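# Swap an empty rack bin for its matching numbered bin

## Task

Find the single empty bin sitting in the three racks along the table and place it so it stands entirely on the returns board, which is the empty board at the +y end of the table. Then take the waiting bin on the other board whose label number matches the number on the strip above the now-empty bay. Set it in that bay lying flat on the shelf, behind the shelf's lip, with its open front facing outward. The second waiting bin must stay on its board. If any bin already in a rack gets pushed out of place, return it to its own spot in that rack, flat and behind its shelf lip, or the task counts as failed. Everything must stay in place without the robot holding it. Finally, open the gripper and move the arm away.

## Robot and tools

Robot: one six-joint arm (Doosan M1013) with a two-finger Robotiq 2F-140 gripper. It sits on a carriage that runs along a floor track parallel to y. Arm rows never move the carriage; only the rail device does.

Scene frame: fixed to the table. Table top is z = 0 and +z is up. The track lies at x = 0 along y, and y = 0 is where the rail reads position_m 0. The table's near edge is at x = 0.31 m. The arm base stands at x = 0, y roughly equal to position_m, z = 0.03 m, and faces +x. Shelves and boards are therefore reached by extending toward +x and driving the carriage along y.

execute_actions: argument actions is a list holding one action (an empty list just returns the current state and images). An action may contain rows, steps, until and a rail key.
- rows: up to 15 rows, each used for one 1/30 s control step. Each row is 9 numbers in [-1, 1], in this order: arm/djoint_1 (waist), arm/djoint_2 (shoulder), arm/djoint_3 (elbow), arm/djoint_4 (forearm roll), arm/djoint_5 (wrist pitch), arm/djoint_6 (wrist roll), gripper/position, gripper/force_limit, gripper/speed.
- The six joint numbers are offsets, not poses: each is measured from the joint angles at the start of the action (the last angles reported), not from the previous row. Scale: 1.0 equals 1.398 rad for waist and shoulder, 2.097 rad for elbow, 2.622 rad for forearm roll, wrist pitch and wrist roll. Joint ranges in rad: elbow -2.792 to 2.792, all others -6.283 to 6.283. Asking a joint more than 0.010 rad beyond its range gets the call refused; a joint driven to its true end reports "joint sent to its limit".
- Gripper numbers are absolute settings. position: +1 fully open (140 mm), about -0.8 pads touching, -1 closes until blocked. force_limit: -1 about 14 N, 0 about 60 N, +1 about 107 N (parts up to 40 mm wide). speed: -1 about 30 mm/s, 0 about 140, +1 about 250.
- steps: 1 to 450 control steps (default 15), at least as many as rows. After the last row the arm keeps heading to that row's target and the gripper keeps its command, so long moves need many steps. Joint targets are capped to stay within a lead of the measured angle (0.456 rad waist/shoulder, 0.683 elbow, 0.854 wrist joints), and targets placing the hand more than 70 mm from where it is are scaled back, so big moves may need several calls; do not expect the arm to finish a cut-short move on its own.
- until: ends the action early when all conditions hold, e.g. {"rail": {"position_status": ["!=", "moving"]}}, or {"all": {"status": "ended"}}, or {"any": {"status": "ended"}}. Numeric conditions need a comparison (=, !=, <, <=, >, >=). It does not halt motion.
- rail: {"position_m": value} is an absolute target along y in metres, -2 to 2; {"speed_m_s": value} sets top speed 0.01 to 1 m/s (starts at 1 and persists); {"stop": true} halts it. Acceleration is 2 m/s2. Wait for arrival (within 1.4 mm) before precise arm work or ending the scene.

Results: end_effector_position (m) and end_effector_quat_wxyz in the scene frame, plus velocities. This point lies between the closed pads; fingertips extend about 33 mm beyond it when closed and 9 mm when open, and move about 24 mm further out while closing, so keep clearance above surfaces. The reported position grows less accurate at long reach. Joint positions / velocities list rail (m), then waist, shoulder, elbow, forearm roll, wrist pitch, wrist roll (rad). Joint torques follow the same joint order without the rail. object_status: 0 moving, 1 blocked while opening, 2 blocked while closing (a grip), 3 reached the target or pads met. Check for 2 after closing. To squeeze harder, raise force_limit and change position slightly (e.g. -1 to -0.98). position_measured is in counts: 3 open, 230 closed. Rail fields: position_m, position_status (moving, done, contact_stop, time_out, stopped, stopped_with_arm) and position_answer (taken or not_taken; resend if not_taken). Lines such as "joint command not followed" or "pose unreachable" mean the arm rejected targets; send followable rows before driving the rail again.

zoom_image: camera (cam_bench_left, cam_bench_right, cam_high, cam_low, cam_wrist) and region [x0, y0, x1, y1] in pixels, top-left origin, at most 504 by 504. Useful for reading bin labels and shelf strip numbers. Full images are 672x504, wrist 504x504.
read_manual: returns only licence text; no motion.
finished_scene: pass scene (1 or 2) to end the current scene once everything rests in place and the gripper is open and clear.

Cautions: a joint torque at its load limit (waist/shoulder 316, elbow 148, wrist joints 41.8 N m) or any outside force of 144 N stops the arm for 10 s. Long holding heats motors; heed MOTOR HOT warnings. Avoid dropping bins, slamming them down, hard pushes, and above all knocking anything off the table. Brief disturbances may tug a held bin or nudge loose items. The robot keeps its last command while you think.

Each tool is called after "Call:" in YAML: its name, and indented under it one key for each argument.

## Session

Call:
execute_actions:
  actions: []

Scene clock: 0.00 s.
end_effector_position=(+0.5784, -0.8887, +0.2931) position_measured=3 object_status=3 end_effector_quat_wxyz=(-0.158, +0.960, -0.202, +0.115) end_effector_velocity=(+0.000, +0.000, +0.000) end_effector_angular_velocity=(+0.000, +0.000, +0.000)
Joint positions: [-1.528  0.806  0.332  1.545 -0.036  0.873  2.809]
Joint velocities: [0. 0. 0. 0. 0. 0. 0.]
Joint torques (N m, as the joint torque sensors report them, + toward a larger angle): no reading
rail: position_m=-1.528 position_m_goal=-1.528 speed_m_s=1.00 position_status=done position_answer=taken refusals=0

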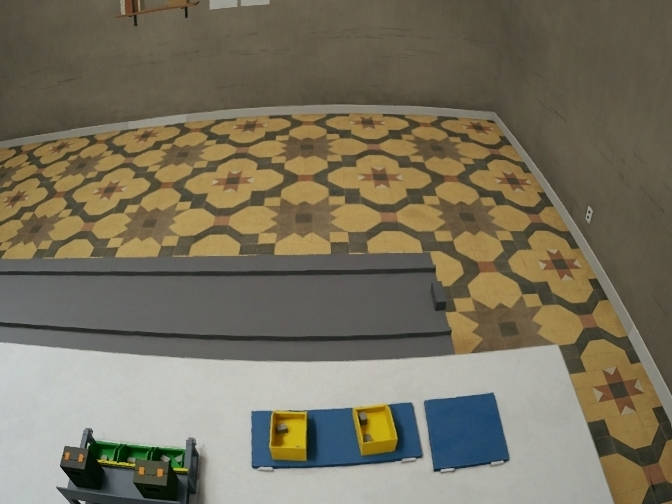

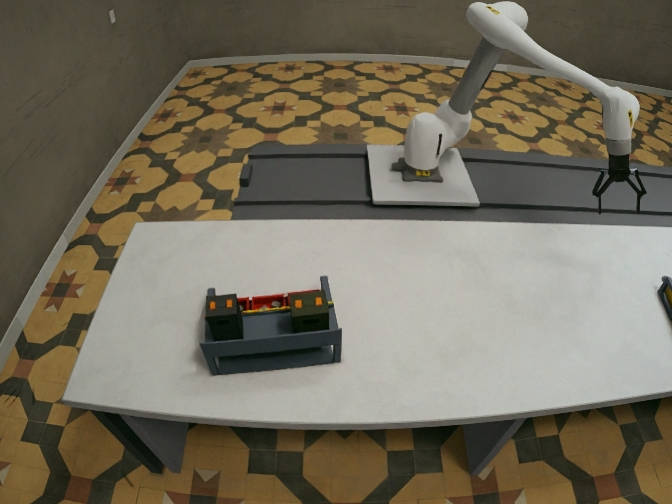

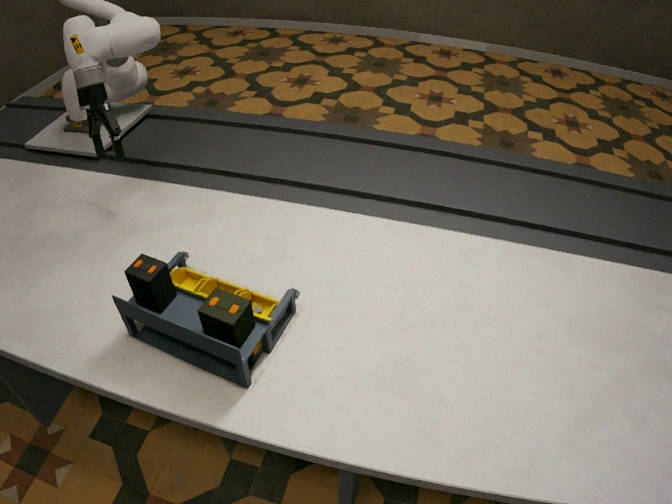

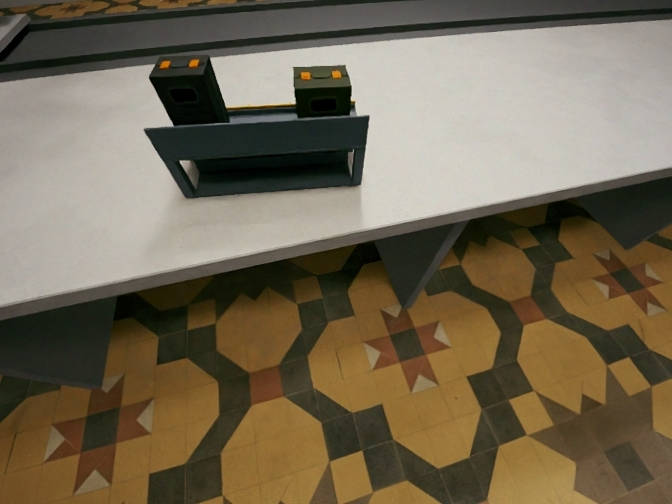

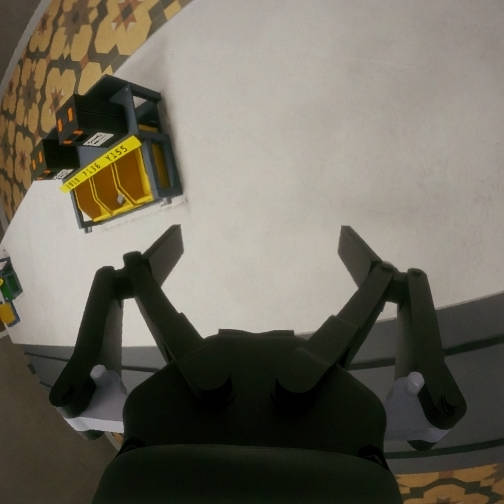

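Call:
execute_actions:
  actions:
    - {"rows":[[-0.5765,-0.5236,0.4077,0.0137,-0.295,-0.472,1,0,0]],"steps":60,"rail":{"position_m":-0.6}}

Scene clock: 3.87 s.
end_effector_position=(+0.5539, -0.5651, +0.3533) position_measured=3 object_status=3 end_effector_quat_wxyz=(-0.000, +0.867, -0.000, +0.498) end_effector_velocity=(-0.000, -0.000, +0.000) end_effector_angular_velocity=(+0.000, -0.000, -0.000)
Joint positions: [-0.6    0.    -0.4    2.4    0.     0.099  1.572]
Joint velocities: [ 0. -0. -0.  0.  0. -0. -0.]
Joint torques (N m, as the joint torque sensors report them, + toward a larger angle): [  0.9    0.73 -38.94   4.14  -2.18   0.1 ]
rail: position_m=-0.600 position_m_goal=-0.600 speed_m_s=1.00 position_status=done position_answer=taken refusals=0

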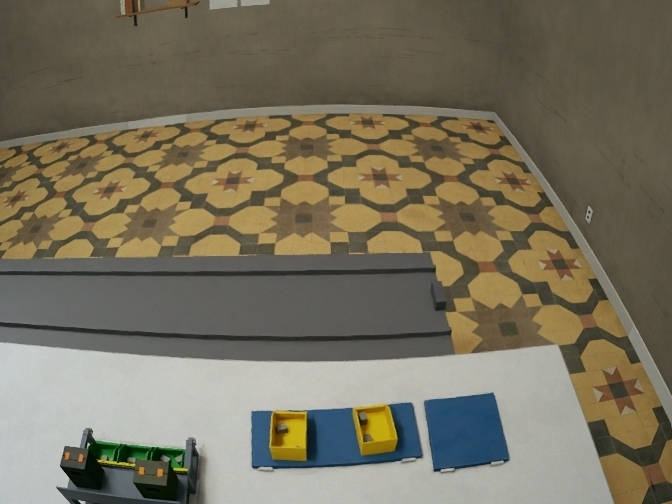

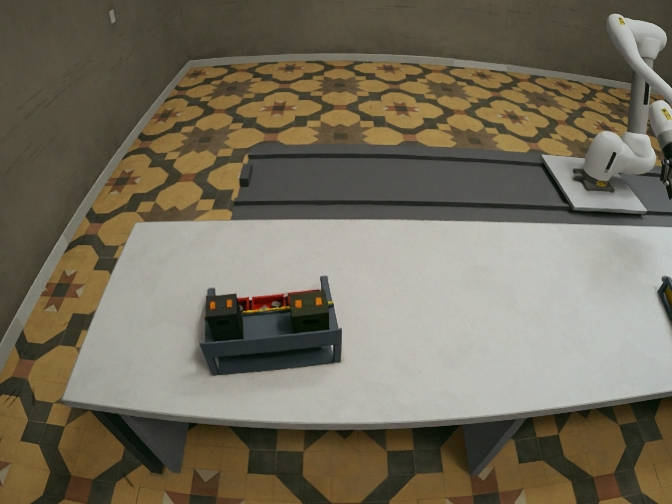

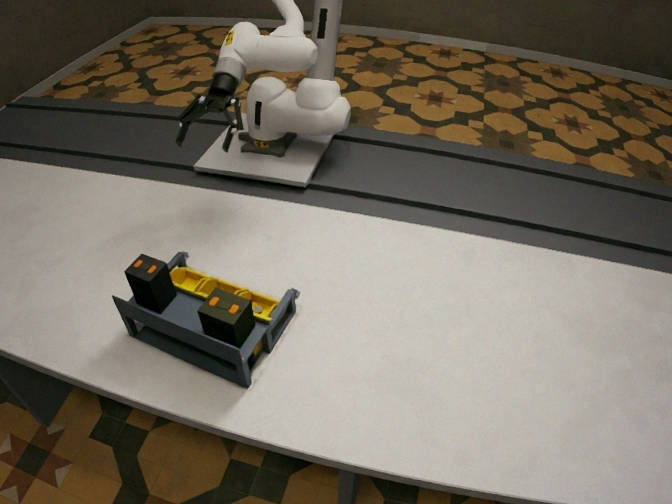

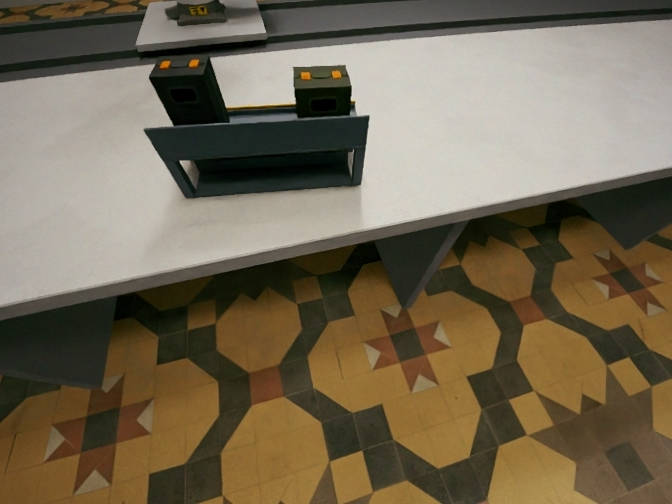

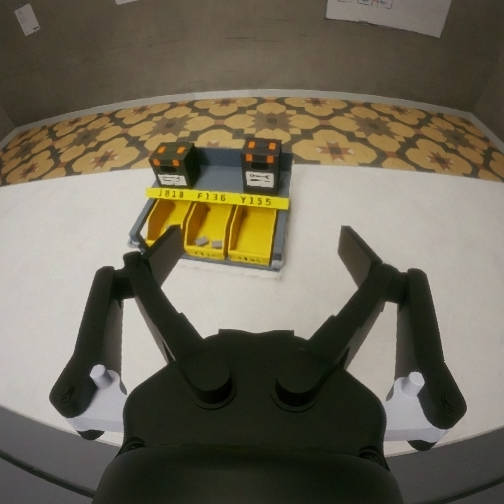

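Call:
execute_actions:
  actions:
    - {"rows":[[-0.0715,0.2,-0.2,0,0.393,-0.5995,-0.4,0.7,0],[-0.0715,0.514,-0.337,0,0.393,-0.5995,-0.4,0.7,0]],"steps":45,"rail":{"position_m":-0.505}}

Scene clock: 8.33 s.
end_effector_position=(+0.6996, -0.5401, +0.2003) position_measured=179 object_status=3 end_effector_quat_wxyz=(+0.000, +0.742, +0.671, +0.000) end_effector_velocity=(-0.000, +0.000, -0.000) end_effector_angular_velocity=(+0.000, +0.000, +0.000)
Joint positions: [-0.505 -0.1    0.318  1.693  0.     1.13   0.001]
Joint velocities: [ 0. -0.  0. -0.  0.  0. -0.]
Joint torques (N m, as the joint torque sensors report them, + toward a larger angle): [  0.85 -68.42 -36.66   4.22   0.12   0.12]
rail: position_m=-0.505 position_m_goal=-0.505 speed_m_s=1.00 position_status=done position_answer=taken refusals=0

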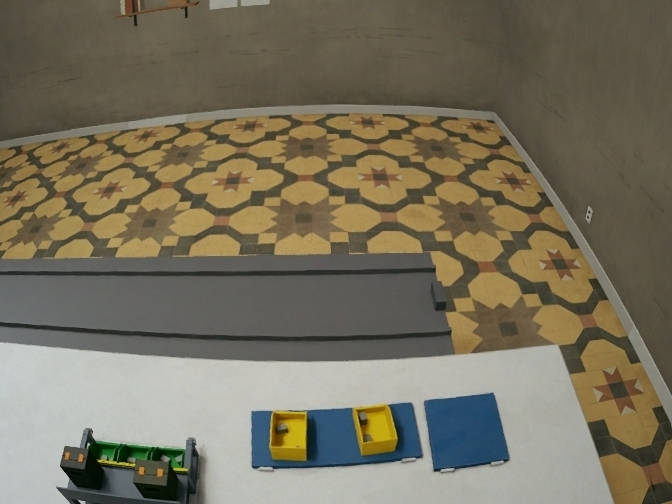

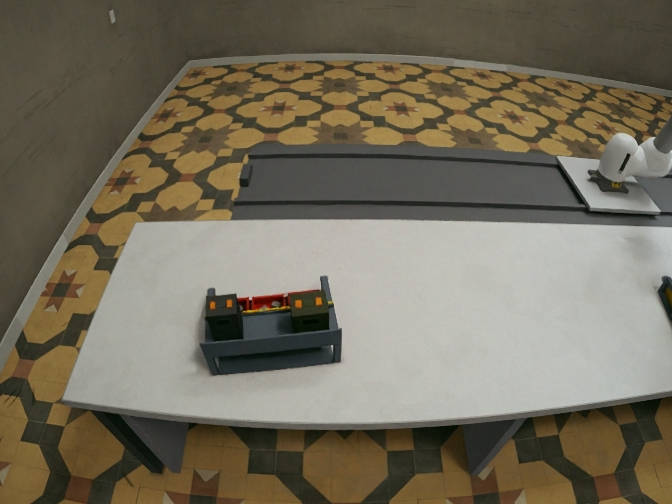

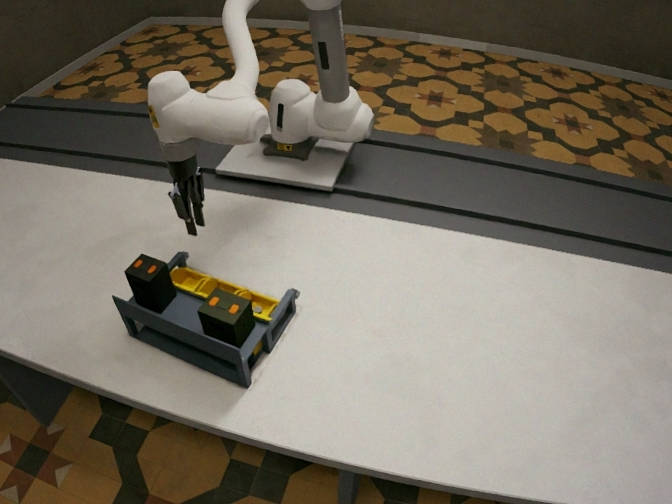

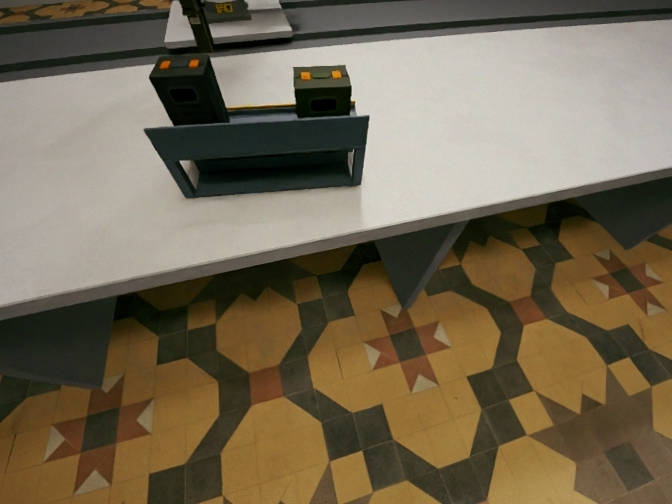

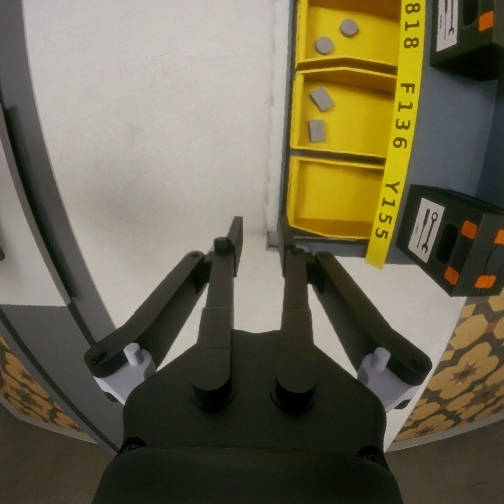

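Call:
execute_actions:
  actions:
    - {"rows":[[0,0.0819,-0.0114,0,-0.0343,0,-0.4,0.7,0]],"steps":20}

Call:
zoom_image:
  camera: "cam_wrist"
  region: [130,0,430,300]

Scene clock: 10.50 s.
end_effector_position=(+0.7416, -0.5444, +0.1295) position_measured=179 object_status=3 end_effector_quat_wxyz=(-0.000, +0.742, +0.671, -0.000) end_effector_velocity=(+0.000, +0.000, -0.000) end_effector_angular_velocity=(+0.000, +0.000, -0.000)
Joint positions: [-0.505 -0.1    0.433  1.669  0.     1.04   0.001]
Joint velocities: [ 0.  0.  0. -0.  0. -0.  0.]
Joint torques (N m, as the joint torque sensors report them, + toward a larger angle): [  0.51 -77.39 -34.72   3.96   0.02   0.19]
rail: position_m=-0.505 position_m_goal=-0.505 speed_m_s=1.00 position_status=done position_answer=taken refusals=0

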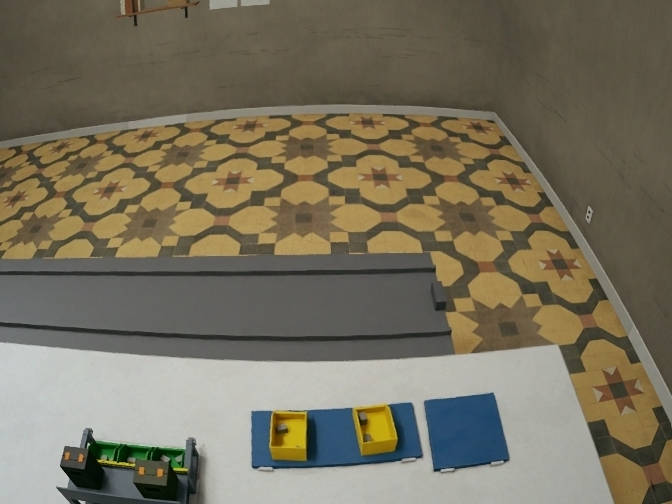

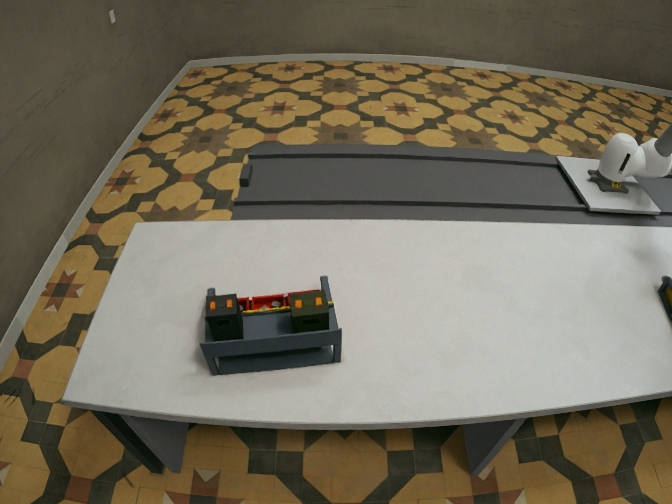

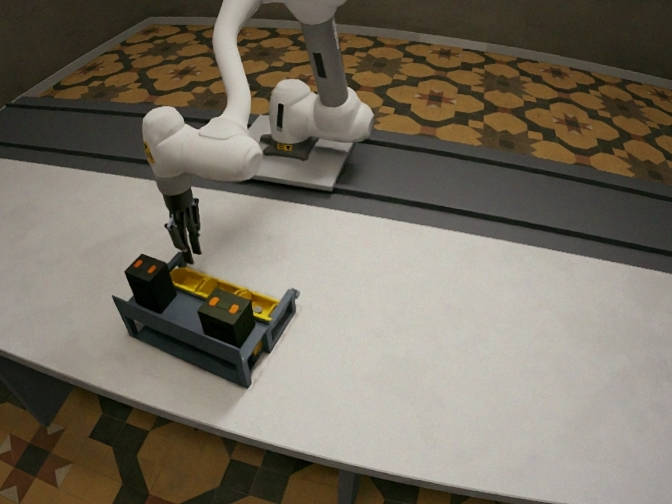

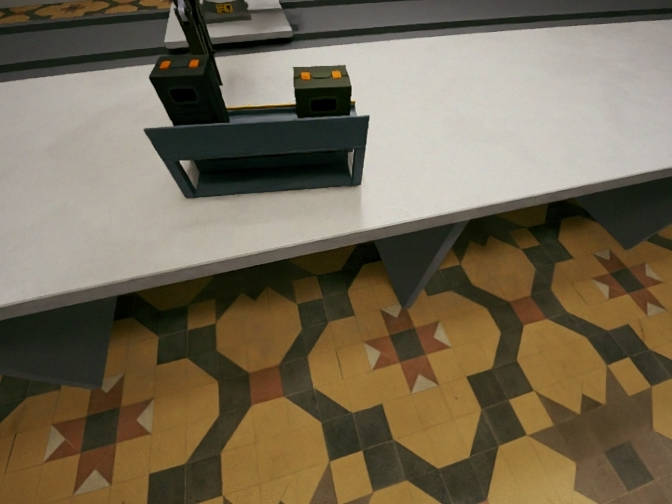

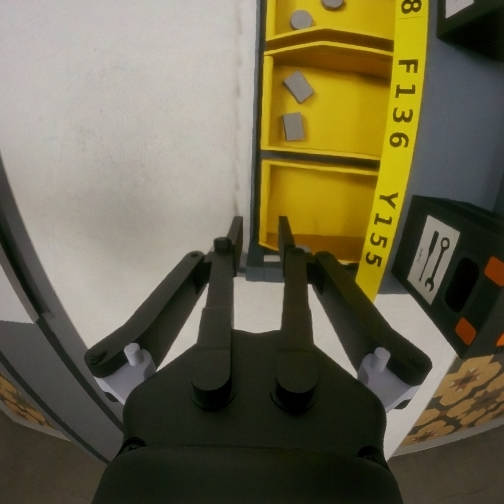

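Region (130, 0, 430, 300) of cam_wrist's 504x504 image, scaled by 1.680, with more detail than that image has.

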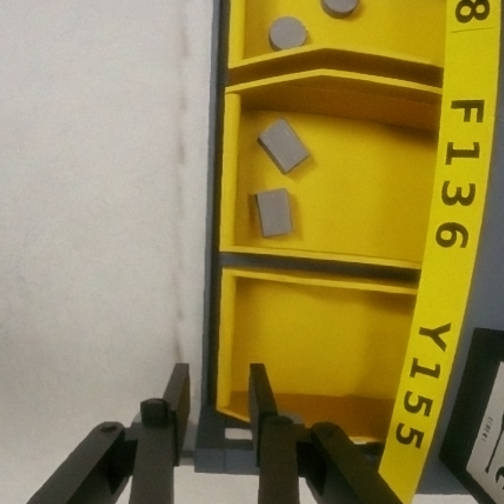

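Call:
execute_actions:
  actions:
    - {"rows":[[-0.018,0,0,0,0,0,-0.4,0.7,0],[-0.018,0,0,0,0,0,-0.4,0.7,0],[-0.018,0,0,0,0,0,-0.4,0.7,0],[-0.018,0,0,0,0,0,-0.4,0.7,0],[-0.018,0,0,0,0,0,-0.4,0.7,0],[-0.018,0,0,0,0,0,-0.4,0.7,0],[-0.018,0.024,0.01,0,-0.021,0,-0.4,0.7,0],[-0.018,0.024,0.01,0,-0.021,0,-0.4,0.7,0],[-0.018,0.0478,0.021,0,-0.0426,0,-0.4,0.7,0]],"steps":28,"rail":{"position_m":-0.476}}

Scene clock: 13.63 s.
end_effector_position=(+0.7433, -0.5343, +0.0593) position_measured=179 object_status=3 end_effector_quat_wxyz=(+0.000, +0.750, +0.661, +0.000) end_effector_velocity=(-0.000, +0.000, -0.000) end_effector_angular_velocity=(+0.000, +0.000, -0.000)
Joint positions: [-0.476 -0.125  0.5    1.713  0.     0.928  0.001]
Joint velocities: [ 0. -0.  0.  0. -0. -0. -0.]
Joint torques (N m, as the joint torque sensors report them, + toward a larger angle): [  0.92 -80.72 -32.3    3.73   0.08  -0.02]
rail: position_m=-0.476 position_m_goal=-0.476 speed_m_s=1.00 position_status=done position_answer=taken refusals=0

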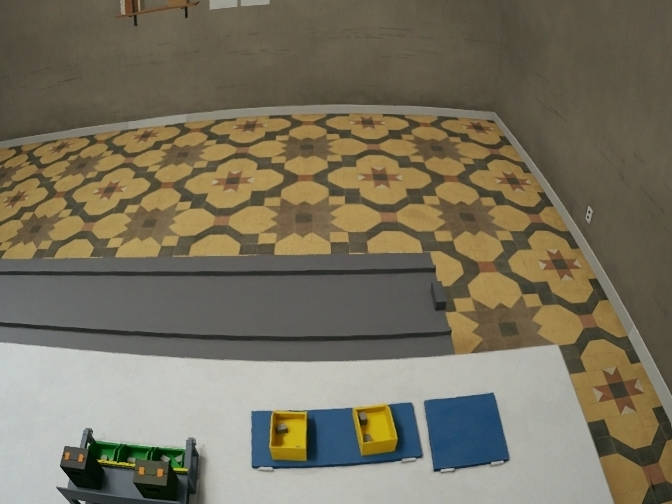

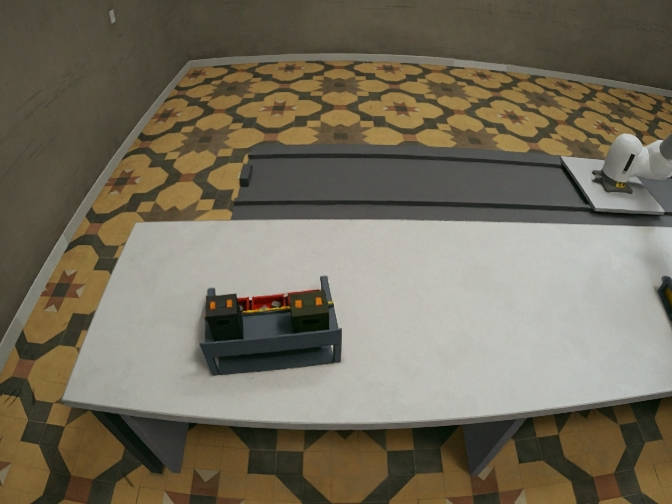

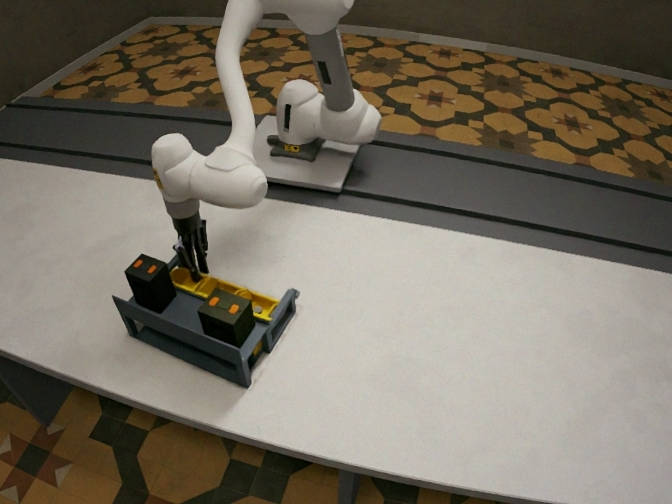

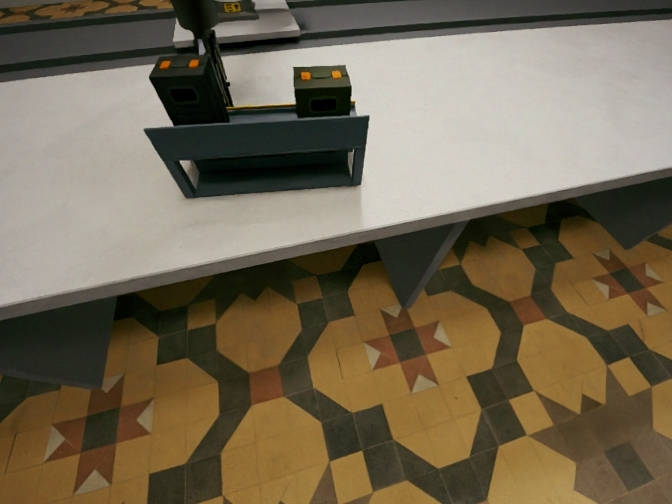

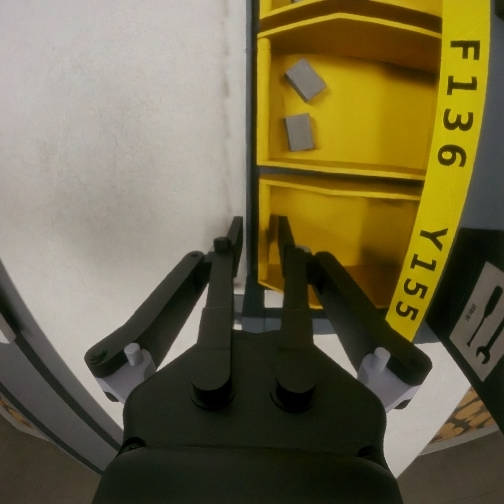

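Call:
execute_actions:
  actions:
    - {"rows":[[0,0.0028,-0.0031,0,0.001,0,-1,0.7,-0.5]],"steps":20}

Scene clock: 15.43 s.
end_effector_position=(+0.7463, -0.5347, +0.0594) position_measured=223 object_status=2 end_effector_quat_wxyz=(+0.000, +0.750, +0.661, +0.000) end_effector_velocity=(-0.000, +0.000, -0.000) end_effector_angular_velocity=(+0.000, +0.000, -0.000)
Joint positions: [-0.476 -0.125  0.503  1.707  0.     0.931  0.001]
Joint velocities: [ 0.  0.  0. -0.  0.  0. -0.]
Joint torques (N m, as the joint torque sensors report them, + toward a larger angle): [ -0.89 -72.39 -28.58   3.44  -0.66   0.14]
rail: position_m=-0.476 position_m_goal=-0.476 speed_m_s=1.00 position_status=done position_answer=taken refusals=0

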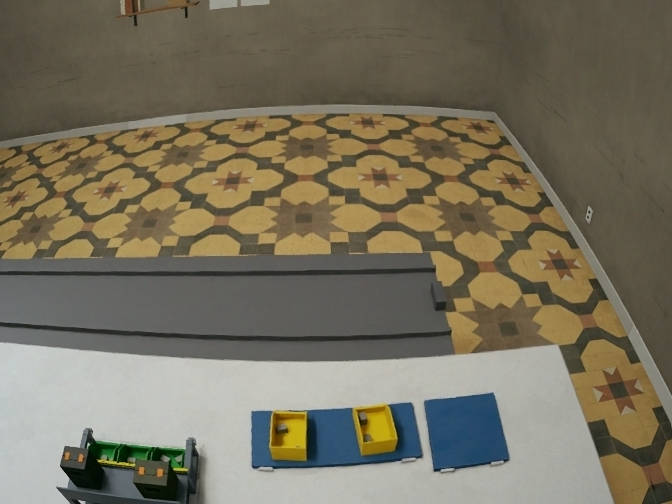

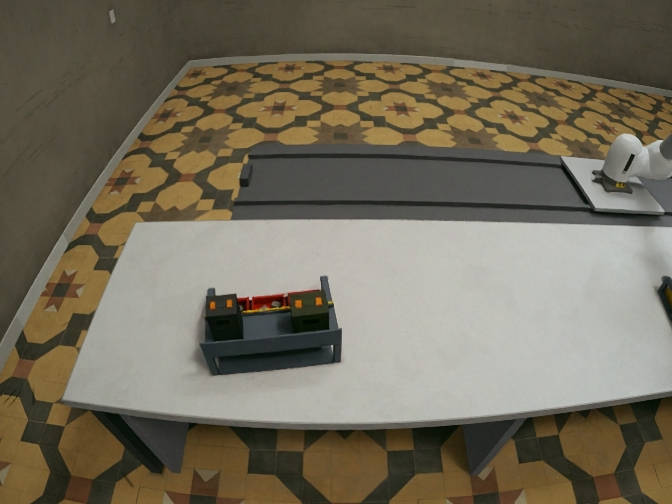

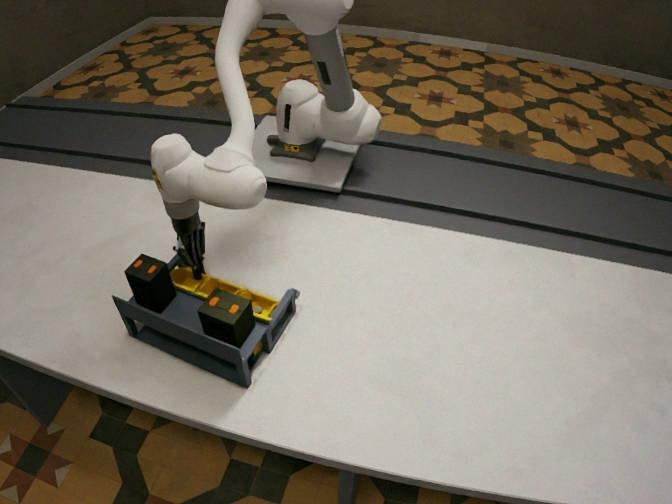

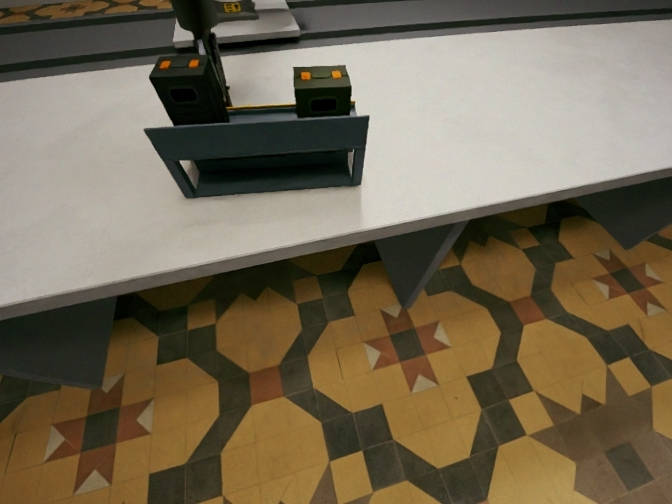

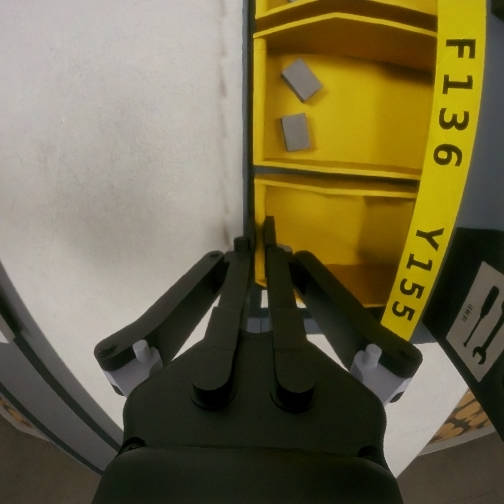

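Call:
execute_actions:
  actions:
    - {"rows":[[0,0.003,-0.0076,0,0.011,0,-1,0.7,-0.5],[0,0.003,-0.0076,0,0.011,0,-1,0.7,-0.5],[0,0.006,-0.0153,0,0.022,0,-1,0.7,-0.5],[0,0.006,-0.0153,0,0.022,0,-1,0.7,-0.5],[0,0.009,-0.023,0,0.033,0,-1,0.7,-0.5],[0,0.009,-0.023,0,0.033,0,-1,0.7,-0.5],[0,0.0122,-0.0305,0,0.0446,0,-1,0.7,-0.5]],"steps":18}

Scene clock: 17.43 s.
end_effector_position=(+0.7474, -0.5349, +0.0764) position_measured=223 object_status=2 end_effector_quat_wxyz=(-0.026, +0.750, +0.661, -0.023) end_effector_velocity=(+0.000, -0.000, +0.000) end_effector_angular_velocity=(+0.000, +0.001, -0.000)
Joint positions: [-0.476 -0.125  0.521  1.643  0.     1.047  0.001]
Joint velocities: [ 0.    -0.     0.    -0.001  0.     0.001 -0.   ]
Joint torques (N m, as the joint torque sensors report them, + toward a larger angle): [  0.75 -85.14 -33.74   3.75   0.13   0.03]
rail: position_m=-0.476 position_m_goal=-0.476 speed_m_s=1.00 position_status=done position_answer=taken refusals=0

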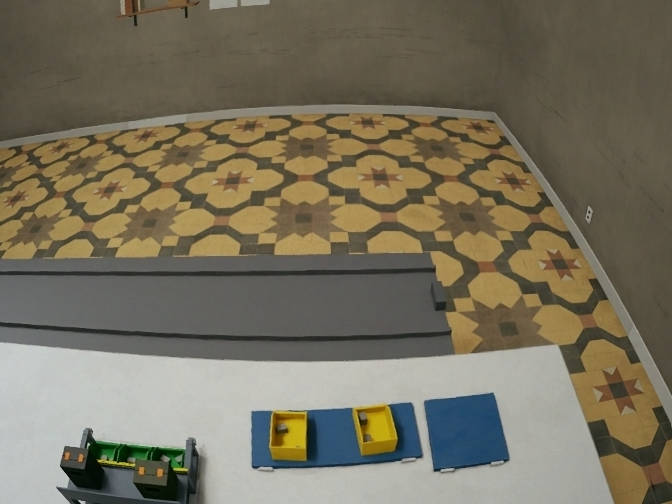

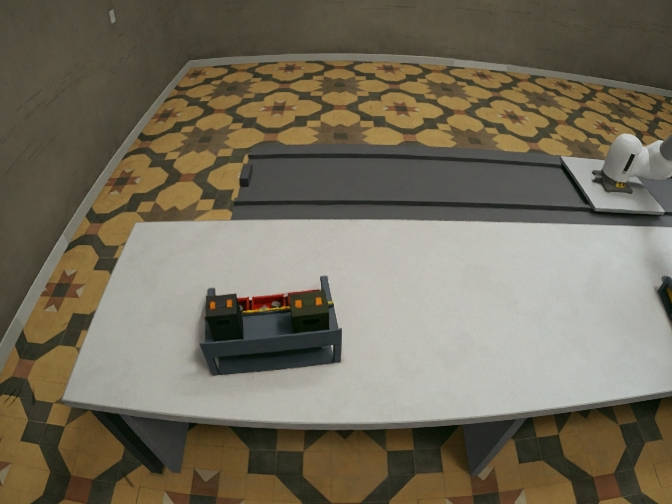

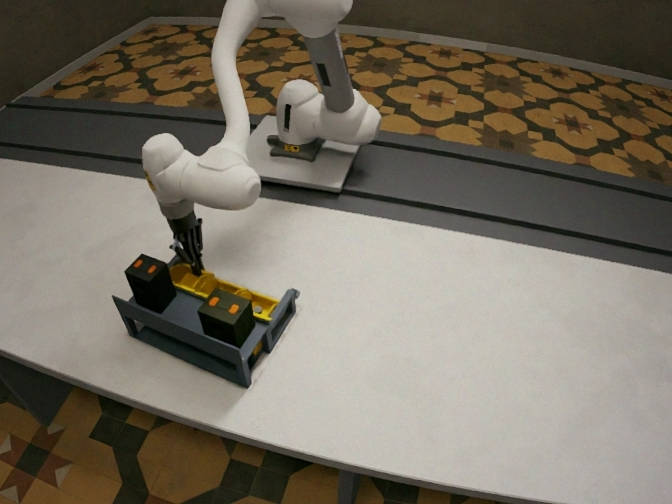

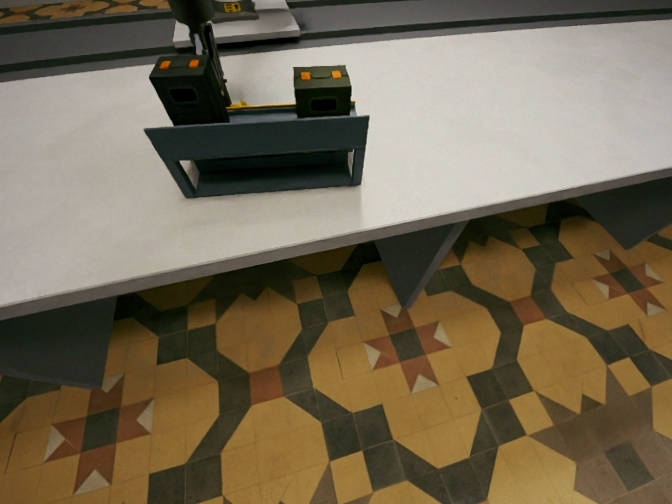

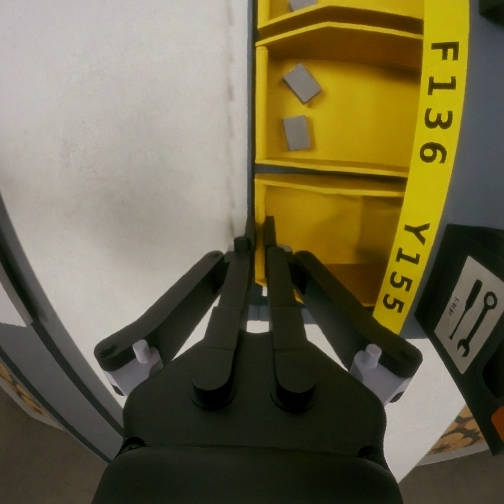

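Call:
execute_actions:
  actions:
    - {"rows":[[0,-0.0125,0.0127,0,-0.0034,0,-1,0.7,-0.5],[0,-0.0125,0.0127,0,-0.0034,0,-1,0.7,-0.5],[0,-0.025,0.0254,0,-0.0068,0,-1,0.7,-0.5],[0,-0.025,0.0254,0,-0.0068,0,-1,0.7,-0.5],[0,-0.0375,0.038,0,-0.0102,0,-1,0.7,-0.5],[0,-0.0375,0.038,0,-0.0102,0,-1,0.7,-0.5],[0,-0.05,0.0507,0,-0.0136,0,-1,0.7,-0.5]],"steps":18}

Scene clock: 20.37 s.
end_effector_position=(+0.6976, -0.5287, +0.0799) position_measured=223 object_status=2 end_effector_quat_wxyz=(-0.026, +0.750, +0.661, -0.023) end_effector_velocity=(-0.001, +0.000, +0.000) end_effector_angular_velocity=(+0.000, +0.000, +0.000)
Joint positions: [-0.476 -0.125  0.451  1.749  0.     1.012  0.001]
Joint velocities: [ 0.     0.    -0.001  0.001 -0.    -0.     0.   ]
Joint torques (N m, as the joint torque sensors report them, + toward a larger angle): [  0.69 -77.57 -33.7    3.75   0.28   0.01]
rail: position_m=-0.476 position_m_goal=-0.476 speed_m_s=1.00 position_status=done position_answer=taken refusals=0

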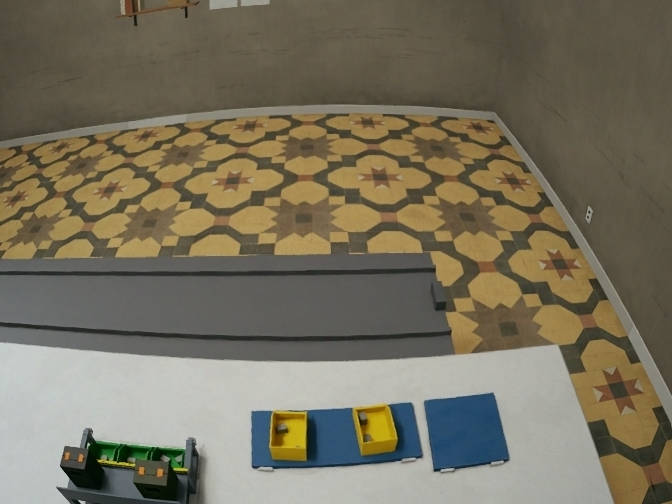

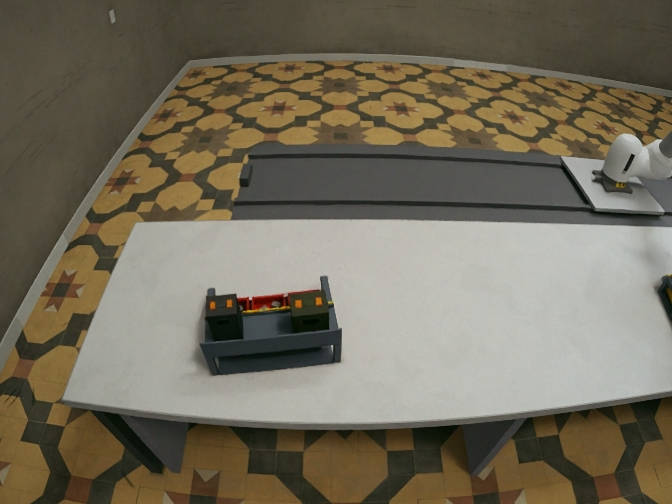

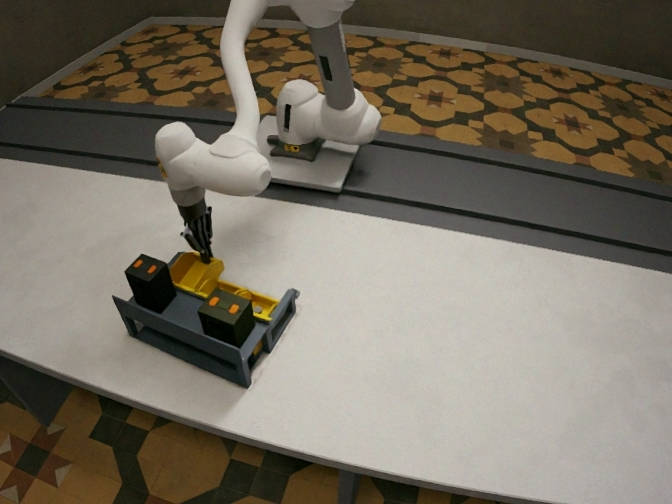

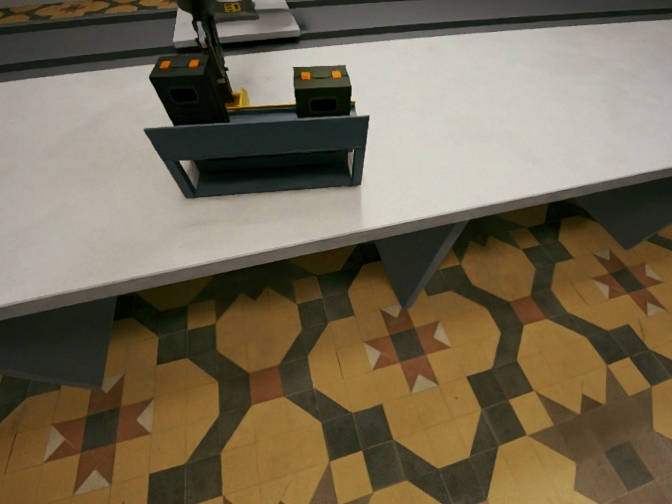

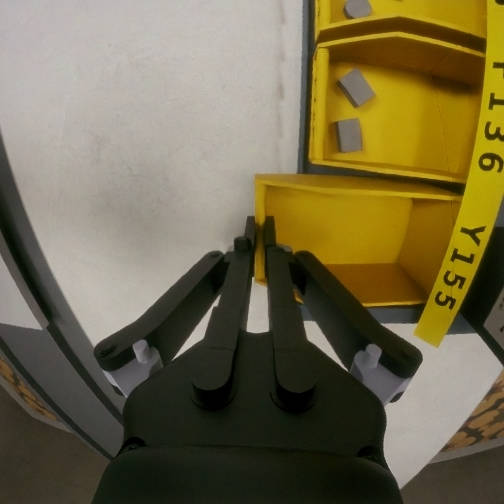

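Call:
execute_actions:
  actions:
    - {"rows":[[0,-0.015,0.0144,0,-0.0035,0,-1,0.7,-0.5],[0,-0.015,0.0144,0,-0.0035,0,-1,0.7,-0.5],[0,-0.03,0.0288,0,-0.007,0,-1,0.7,-0.5],[0,-0.03,0.0288,0,-0.007,0,-1,0.7,-0.5],[0,-0.045,0.0432,0,-0.0105,0,-1,0.7,-0.5],[0,-0.045,0.0432,0,-0.0105,0,-1,0.7,-0.5],[0,-0.0602,0.0575,0,-0.014,0,-1,0.7,-0.5]],"steps":18}

Scene clock: 22.93 s.
end_effector_position=(+0.6380, -0.5212, +0.0844) position_measured=223 object_status=2 end_effector_quat_wxyz=(-0.026, +0.750, +0.661, -0.023) end_effector_velocity=(-0.001, +0.000, +0.000) end_effector_angular_velocity=(+0.000, +0.000, +0.000)
Joint positions: [-0.476 -0.125  0.367  1.87   0.     0.975  0.001]
Joint velocities: [ 0.     0.    -0.001  0.002 -0.    -0.    -0.   ]
Joint torques (N m, as the joint torque sensors report them, + toward a larger angle): [  0.34 -66.93 -31.59   3.62   0.27   0.05]
rail: position_m=-0.476 position_m_goal=-0.476 speed_m_s=1.00 position_status=done position_answer=taken refusals=0

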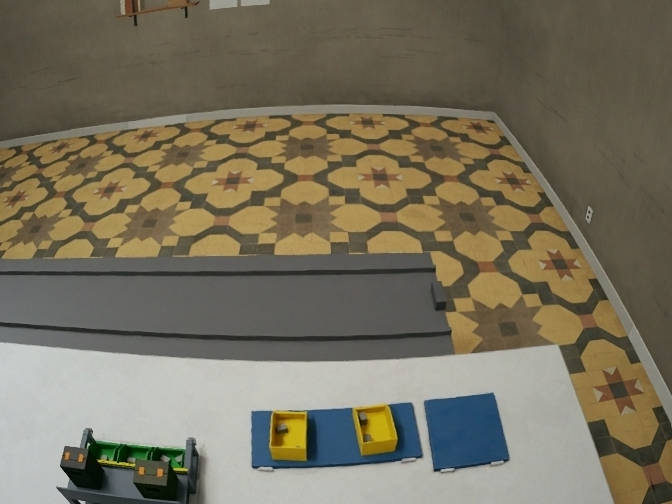

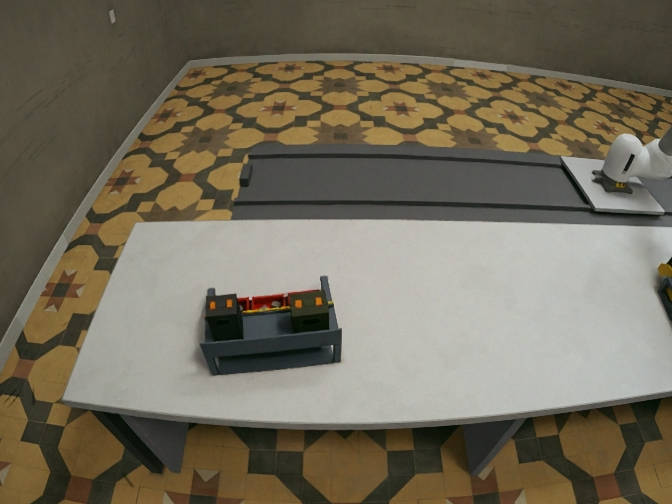

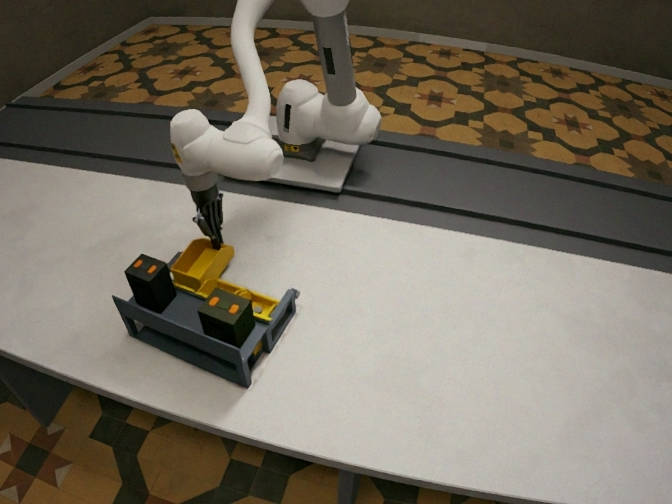

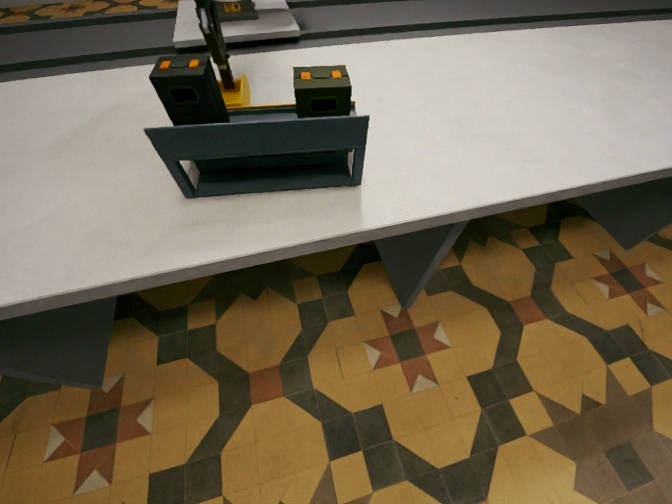

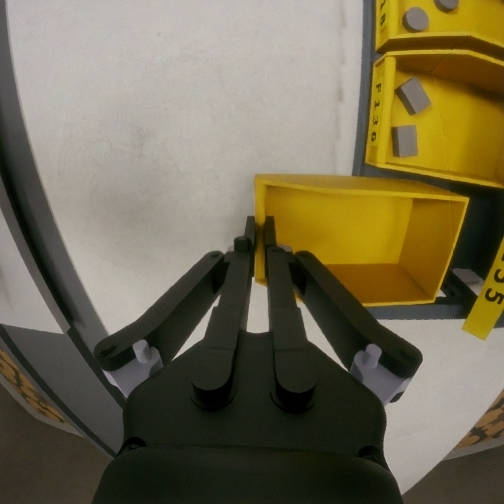

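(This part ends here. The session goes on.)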